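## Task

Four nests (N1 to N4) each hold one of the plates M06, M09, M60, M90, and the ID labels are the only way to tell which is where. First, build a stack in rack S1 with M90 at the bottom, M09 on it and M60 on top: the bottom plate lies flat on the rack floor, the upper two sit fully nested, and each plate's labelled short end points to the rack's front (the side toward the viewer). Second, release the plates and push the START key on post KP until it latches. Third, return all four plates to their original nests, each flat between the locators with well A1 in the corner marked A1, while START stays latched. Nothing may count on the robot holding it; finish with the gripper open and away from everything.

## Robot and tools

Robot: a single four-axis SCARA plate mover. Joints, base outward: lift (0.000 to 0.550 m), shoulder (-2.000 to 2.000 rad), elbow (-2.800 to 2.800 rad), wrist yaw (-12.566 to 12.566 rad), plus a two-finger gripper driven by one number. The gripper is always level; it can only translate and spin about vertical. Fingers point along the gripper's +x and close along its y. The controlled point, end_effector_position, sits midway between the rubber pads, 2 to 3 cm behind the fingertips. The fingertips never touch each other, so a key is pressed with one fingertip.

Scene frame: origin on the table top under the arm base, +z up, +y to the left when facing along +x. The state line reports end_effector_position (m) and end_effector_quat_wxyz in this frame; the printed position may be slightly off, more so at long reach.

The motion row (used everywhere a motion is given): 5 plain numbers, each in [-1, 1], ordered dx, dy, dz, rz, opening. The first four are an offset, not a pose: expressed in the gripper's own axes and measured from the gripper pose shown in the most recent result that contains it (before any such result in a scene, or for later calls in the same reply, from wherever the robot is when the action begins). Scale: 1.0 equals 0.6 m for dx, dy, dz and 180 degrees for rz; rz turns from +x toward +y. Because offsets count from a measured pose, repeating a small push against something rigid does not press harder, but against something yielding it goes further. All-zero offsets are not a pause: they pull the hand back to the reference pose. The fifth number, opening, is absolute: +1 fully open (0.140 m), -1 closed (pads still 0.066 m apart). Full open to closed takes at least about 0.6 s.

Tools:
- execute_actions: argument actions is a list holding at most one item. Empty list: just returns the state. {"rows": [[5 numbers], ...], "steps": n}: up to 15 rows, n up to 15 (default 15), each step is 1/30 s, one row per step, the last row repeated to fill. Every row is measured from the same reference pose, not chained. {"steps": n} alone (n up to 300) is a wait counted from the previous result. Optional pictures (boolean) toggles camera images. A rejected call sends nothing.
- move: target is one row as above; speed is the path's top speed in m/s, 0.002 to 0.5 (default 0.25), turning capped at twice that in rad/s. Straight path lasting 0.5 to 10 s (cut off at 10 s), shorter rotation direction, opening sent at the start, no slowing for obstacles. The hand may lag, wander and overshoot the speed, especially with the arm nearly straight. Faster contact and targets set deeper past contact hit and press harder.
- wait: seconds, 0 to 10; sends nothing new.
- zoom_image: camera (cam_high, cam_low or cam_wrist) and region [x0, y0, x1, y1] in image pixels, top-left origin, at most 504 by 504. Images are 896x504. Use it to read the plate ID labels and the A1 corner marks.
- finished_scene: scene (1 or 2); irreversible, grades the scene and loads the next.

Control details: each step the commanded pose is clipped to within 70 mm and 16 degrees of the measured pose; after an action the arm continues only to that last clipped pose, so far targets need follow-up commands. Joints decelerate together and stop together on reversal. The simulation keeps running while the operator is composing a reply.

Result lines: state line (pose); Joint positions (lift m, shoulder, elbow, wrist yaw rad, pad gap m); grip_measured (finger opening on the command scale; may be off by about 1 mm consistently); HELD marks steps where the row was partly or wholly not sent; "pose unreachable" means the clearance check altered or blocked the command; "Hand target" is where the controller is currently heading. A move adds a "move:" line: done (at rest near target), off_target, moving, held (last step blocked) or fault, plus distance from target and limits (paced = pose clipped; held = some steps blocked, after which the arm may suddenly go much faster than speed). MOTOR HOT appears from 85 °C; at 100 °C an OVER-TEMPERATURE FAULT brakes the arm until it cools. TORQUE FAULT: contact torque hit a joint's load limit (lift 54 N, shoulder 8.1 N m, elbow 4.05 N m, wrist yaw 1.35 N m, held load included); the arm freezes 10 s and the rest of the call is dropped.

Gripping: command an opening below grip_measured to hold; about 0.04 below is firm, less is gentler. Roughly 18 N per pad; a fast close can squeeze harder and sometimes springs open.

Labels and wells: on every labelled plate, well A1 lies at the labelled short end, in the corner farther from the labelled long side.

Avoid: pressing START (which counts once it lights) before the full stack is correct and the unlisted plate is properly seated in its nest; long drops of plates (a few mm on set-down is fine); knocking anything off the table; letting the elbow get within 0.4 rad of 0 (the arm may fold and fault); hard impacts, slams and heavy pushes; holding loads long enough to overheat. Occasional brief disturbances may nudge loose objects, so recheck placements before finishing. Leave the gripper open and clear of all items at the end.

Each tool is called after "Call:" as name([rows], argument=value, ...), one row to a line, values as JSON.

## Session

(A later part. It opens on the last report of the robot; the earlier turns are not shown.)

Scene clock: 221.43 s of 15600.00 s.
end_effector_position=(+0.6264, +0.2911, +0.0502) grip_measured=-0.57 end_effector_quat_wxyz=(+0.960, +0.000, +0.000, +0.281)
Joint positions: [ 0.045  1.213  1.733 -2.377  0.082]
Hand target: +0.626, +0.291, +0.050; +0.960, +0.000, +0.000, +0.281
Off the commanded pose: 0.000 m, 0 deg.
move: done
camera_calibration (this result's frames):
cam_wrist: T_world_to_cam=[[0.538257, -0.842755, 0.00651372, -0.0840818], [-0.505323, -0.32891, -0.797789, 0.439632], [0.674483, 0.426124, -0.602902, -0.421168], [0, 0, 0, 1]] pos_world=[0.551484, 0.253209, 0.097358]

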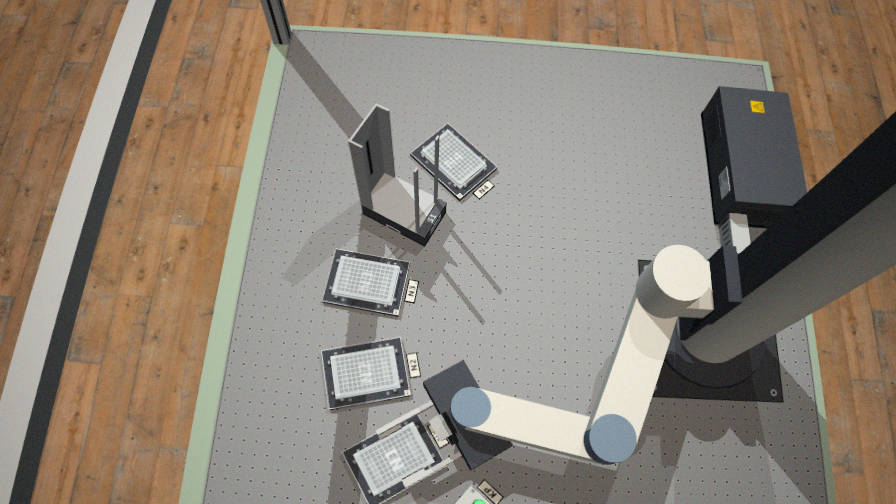

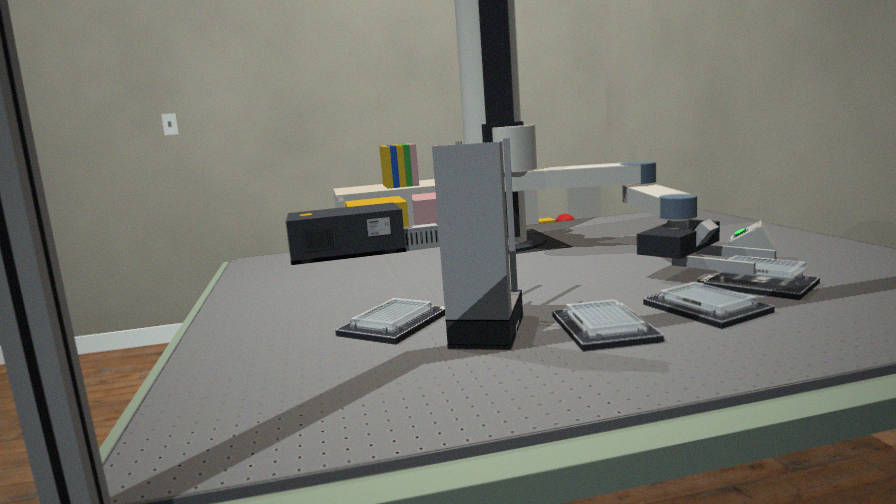

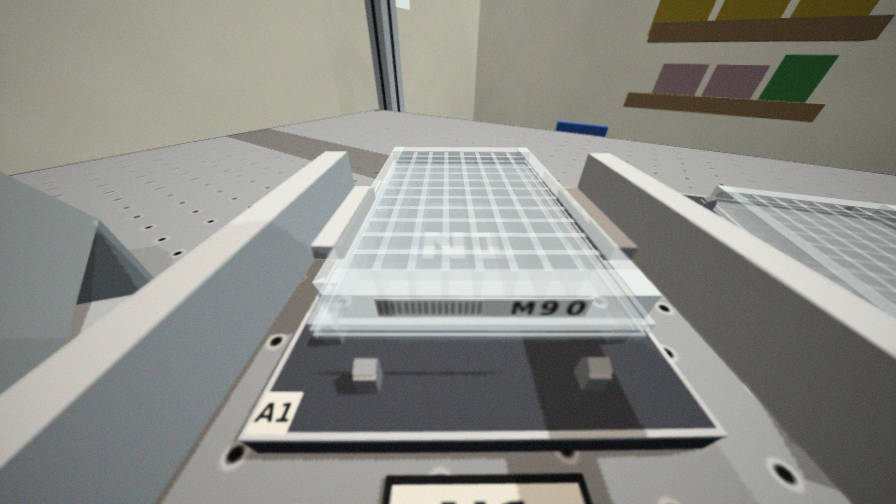

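Call:
move(target=[0.0005,-0.0006,-0.0263,0,-0.63], speed=0.008)

Call:
move(target=[0,0,0,0,0])

Call:
move(target=[-0.2,0,0.1,0,0])

Scene clock: 226.67 s of 15600.00 s.
end_effector_position=(+0.6269, +0.2908, +0.0344) grip_measured=-0.57 end_effector_quat_wxyz=(+0.960, +0.000, +0.000, +0.281)
Joint positions: [ 0.029  1.211  1.735 -2.377  0.082]
Hand target: +0.627, +0.291, +0.034; +0.960, +0.000, +0.000, +0.281
Off the commanded pose: 0.000 m, 0 deg.
After step 90, 0.03 s passed at rest.
move: done
camera_calibration (this result's frames):
cam_wrist: T_world_to_cam=[[0.537796, -0.84305, 0.00651372, -0.0840987], [-0.505503, -0.328633, -0.797789, 0.427231], [0.674716, 0.425755, -0.602902, -0.430916], [0, 0, 0, 1]] pos_world=[0.551941, 0.252967, 0.0815876]

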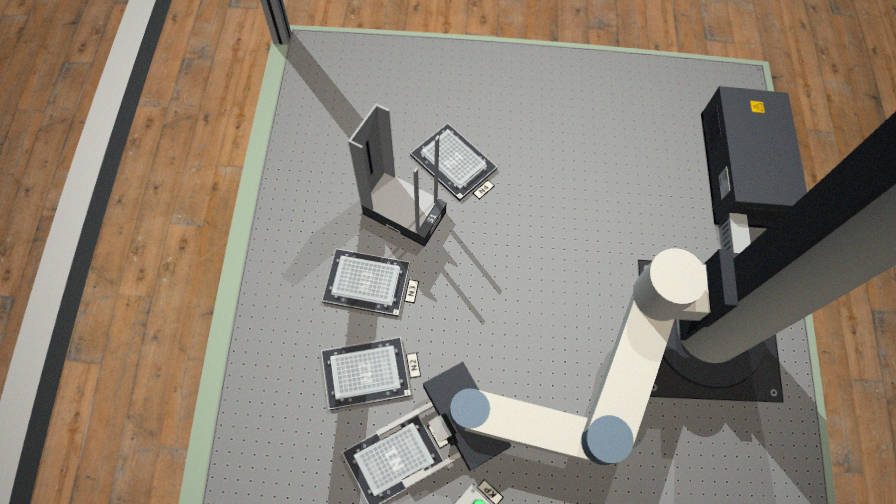

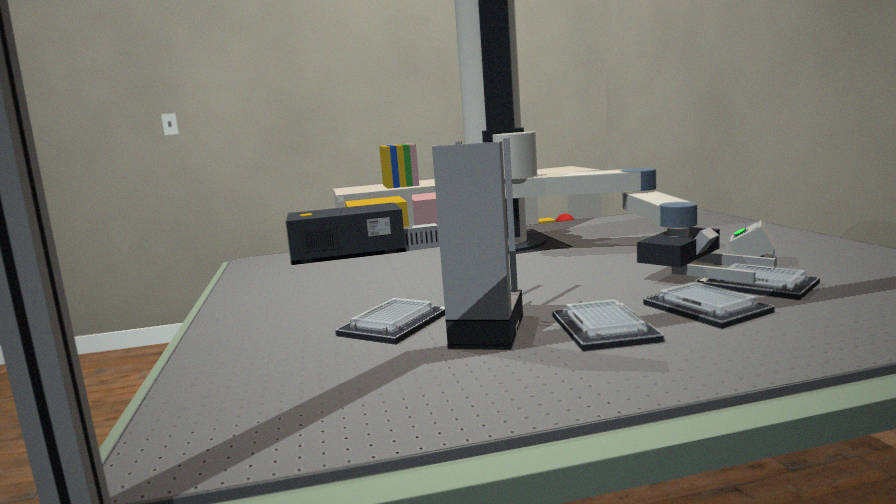

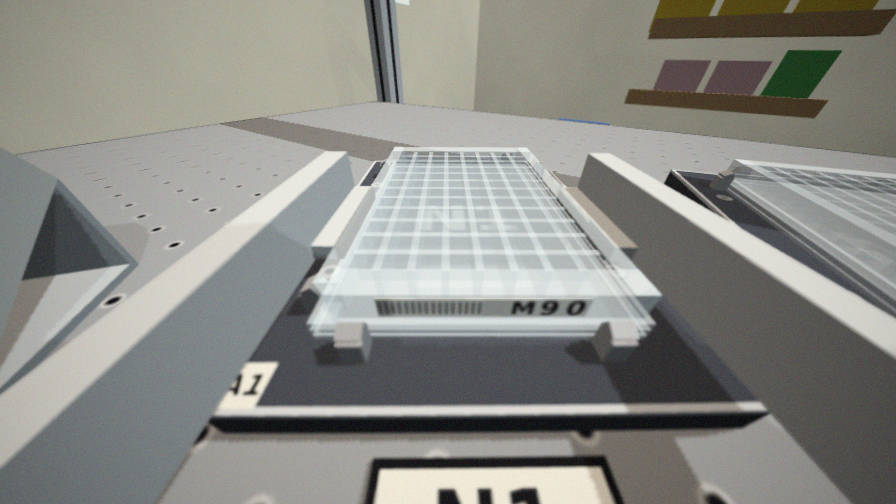

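Scene clock: 227.17 s of 15600.00 s.
end_effector_position=(+0.6269, +0.2908, +0.0344) grip_measured=+0.00 end_effector_quat_wxyz=(+0.960, +0.000, +0.000, +0.281)
Joint positions: [ 0.029  1.211  1.735 -2.377  0.103]
Hand target: +0.627, +0.291, +0.034; +0.960, +0.000, +0.000, +0.281
Off the commanded pose: 0.000 m, 0 deg.
move: done
camera_calibration (this result's frames):
cam_wrist: T_world_to_cam=[[0.537746, -0.843082, 0.00651372, -0.084075], [-0.505523, -0.328603, -0.797789, 0.42723], [0.674742, 0.425715, -0.602902, -0.430914], [0, 0, 0, 1]] pos_world=[0.551941, 0.252953, 0.0815876]

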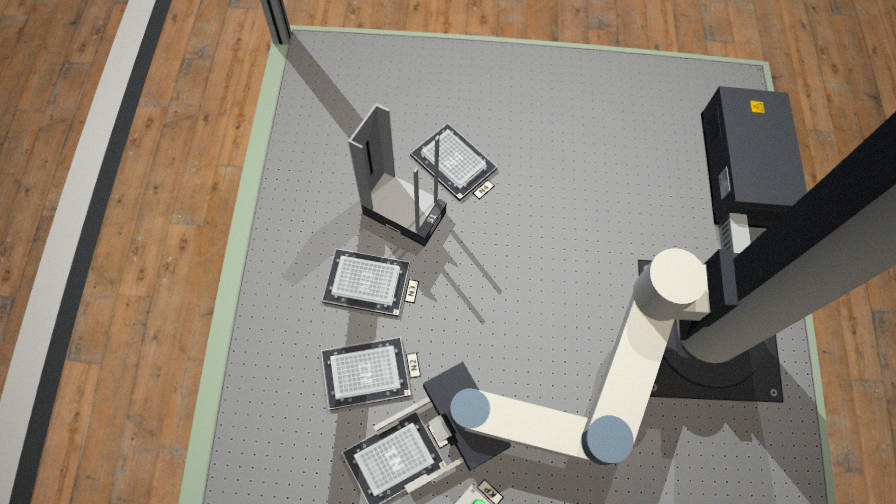

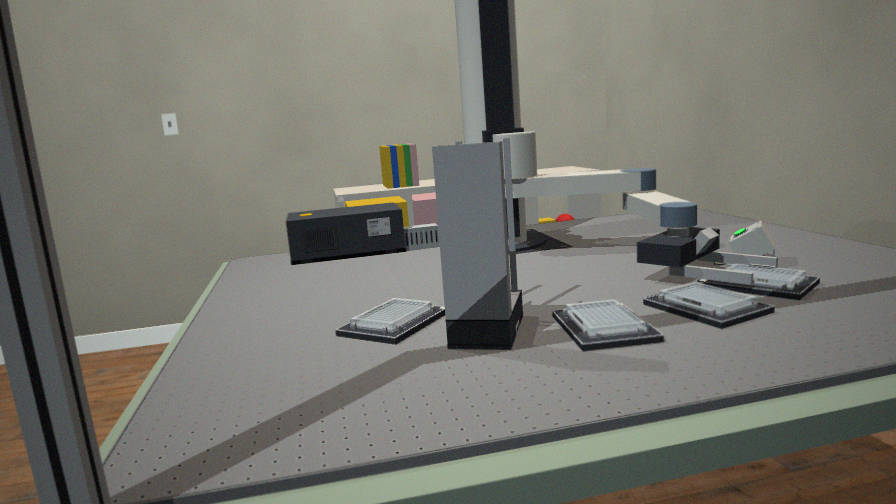

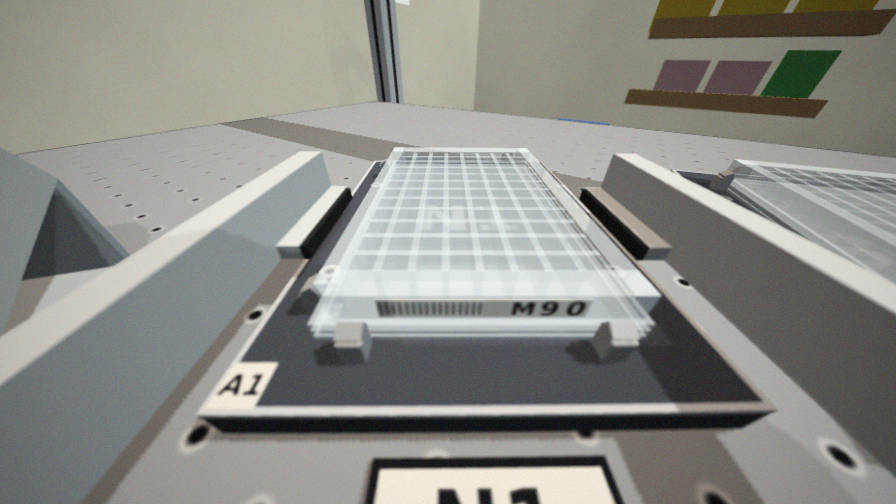

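Scene clock: 228.10 s of 15600.00 s.
end_effector_position=(+0.5258, +0.2261, +0.0944) grip_measured=+0.00 end_effector_quat_wxyz=(+0.960, +0.000, +0.000, +0.281)
Joint positions: [ 0.089  1.465  1.116 -2.012  0.103]
Hand target: +0.526, +0.226, +0.094; +0.960, +0.000, +0.000, +0.281
Off the commanded pose: 0.000 m, 0 deg.
move: done
camera_calibration (this result's frames):
cam_wrist: T_world_to_cam=[[0.537595, -0.843178, 0.00651372, -0.0845243], [-0.505582, -0.328513, -0.797789, 0.402794], [0.674818, 0.425594, -0.602902, -0.298964], [0, 0, 0, 1]] pos_world=[0.450831, 0.188291, 0.141649]

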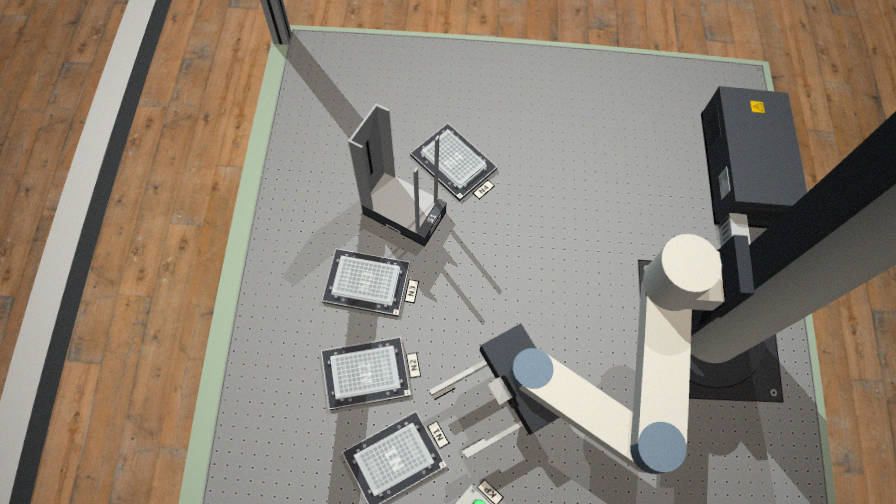

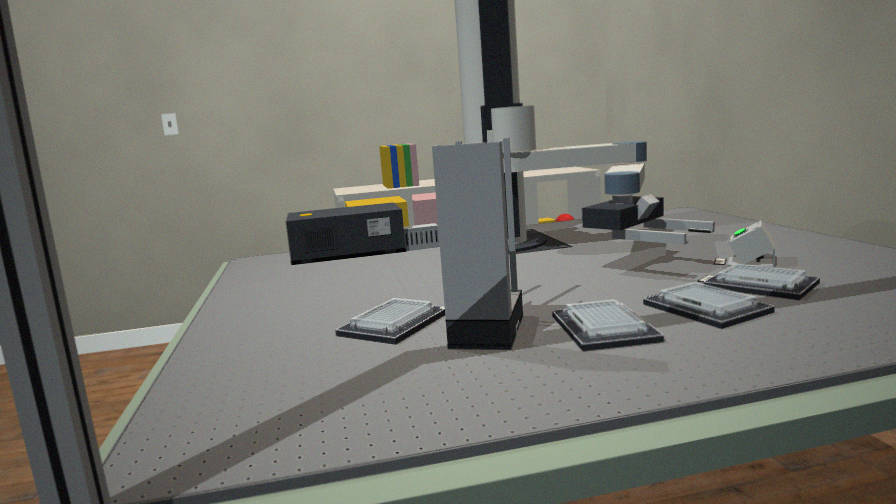

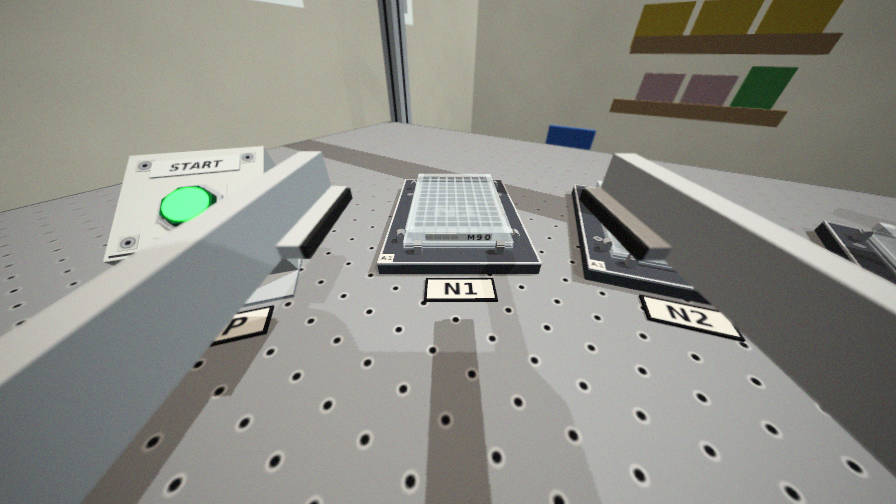

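Call:
finished_scene(scene=2)

The scene is finished: the task was done.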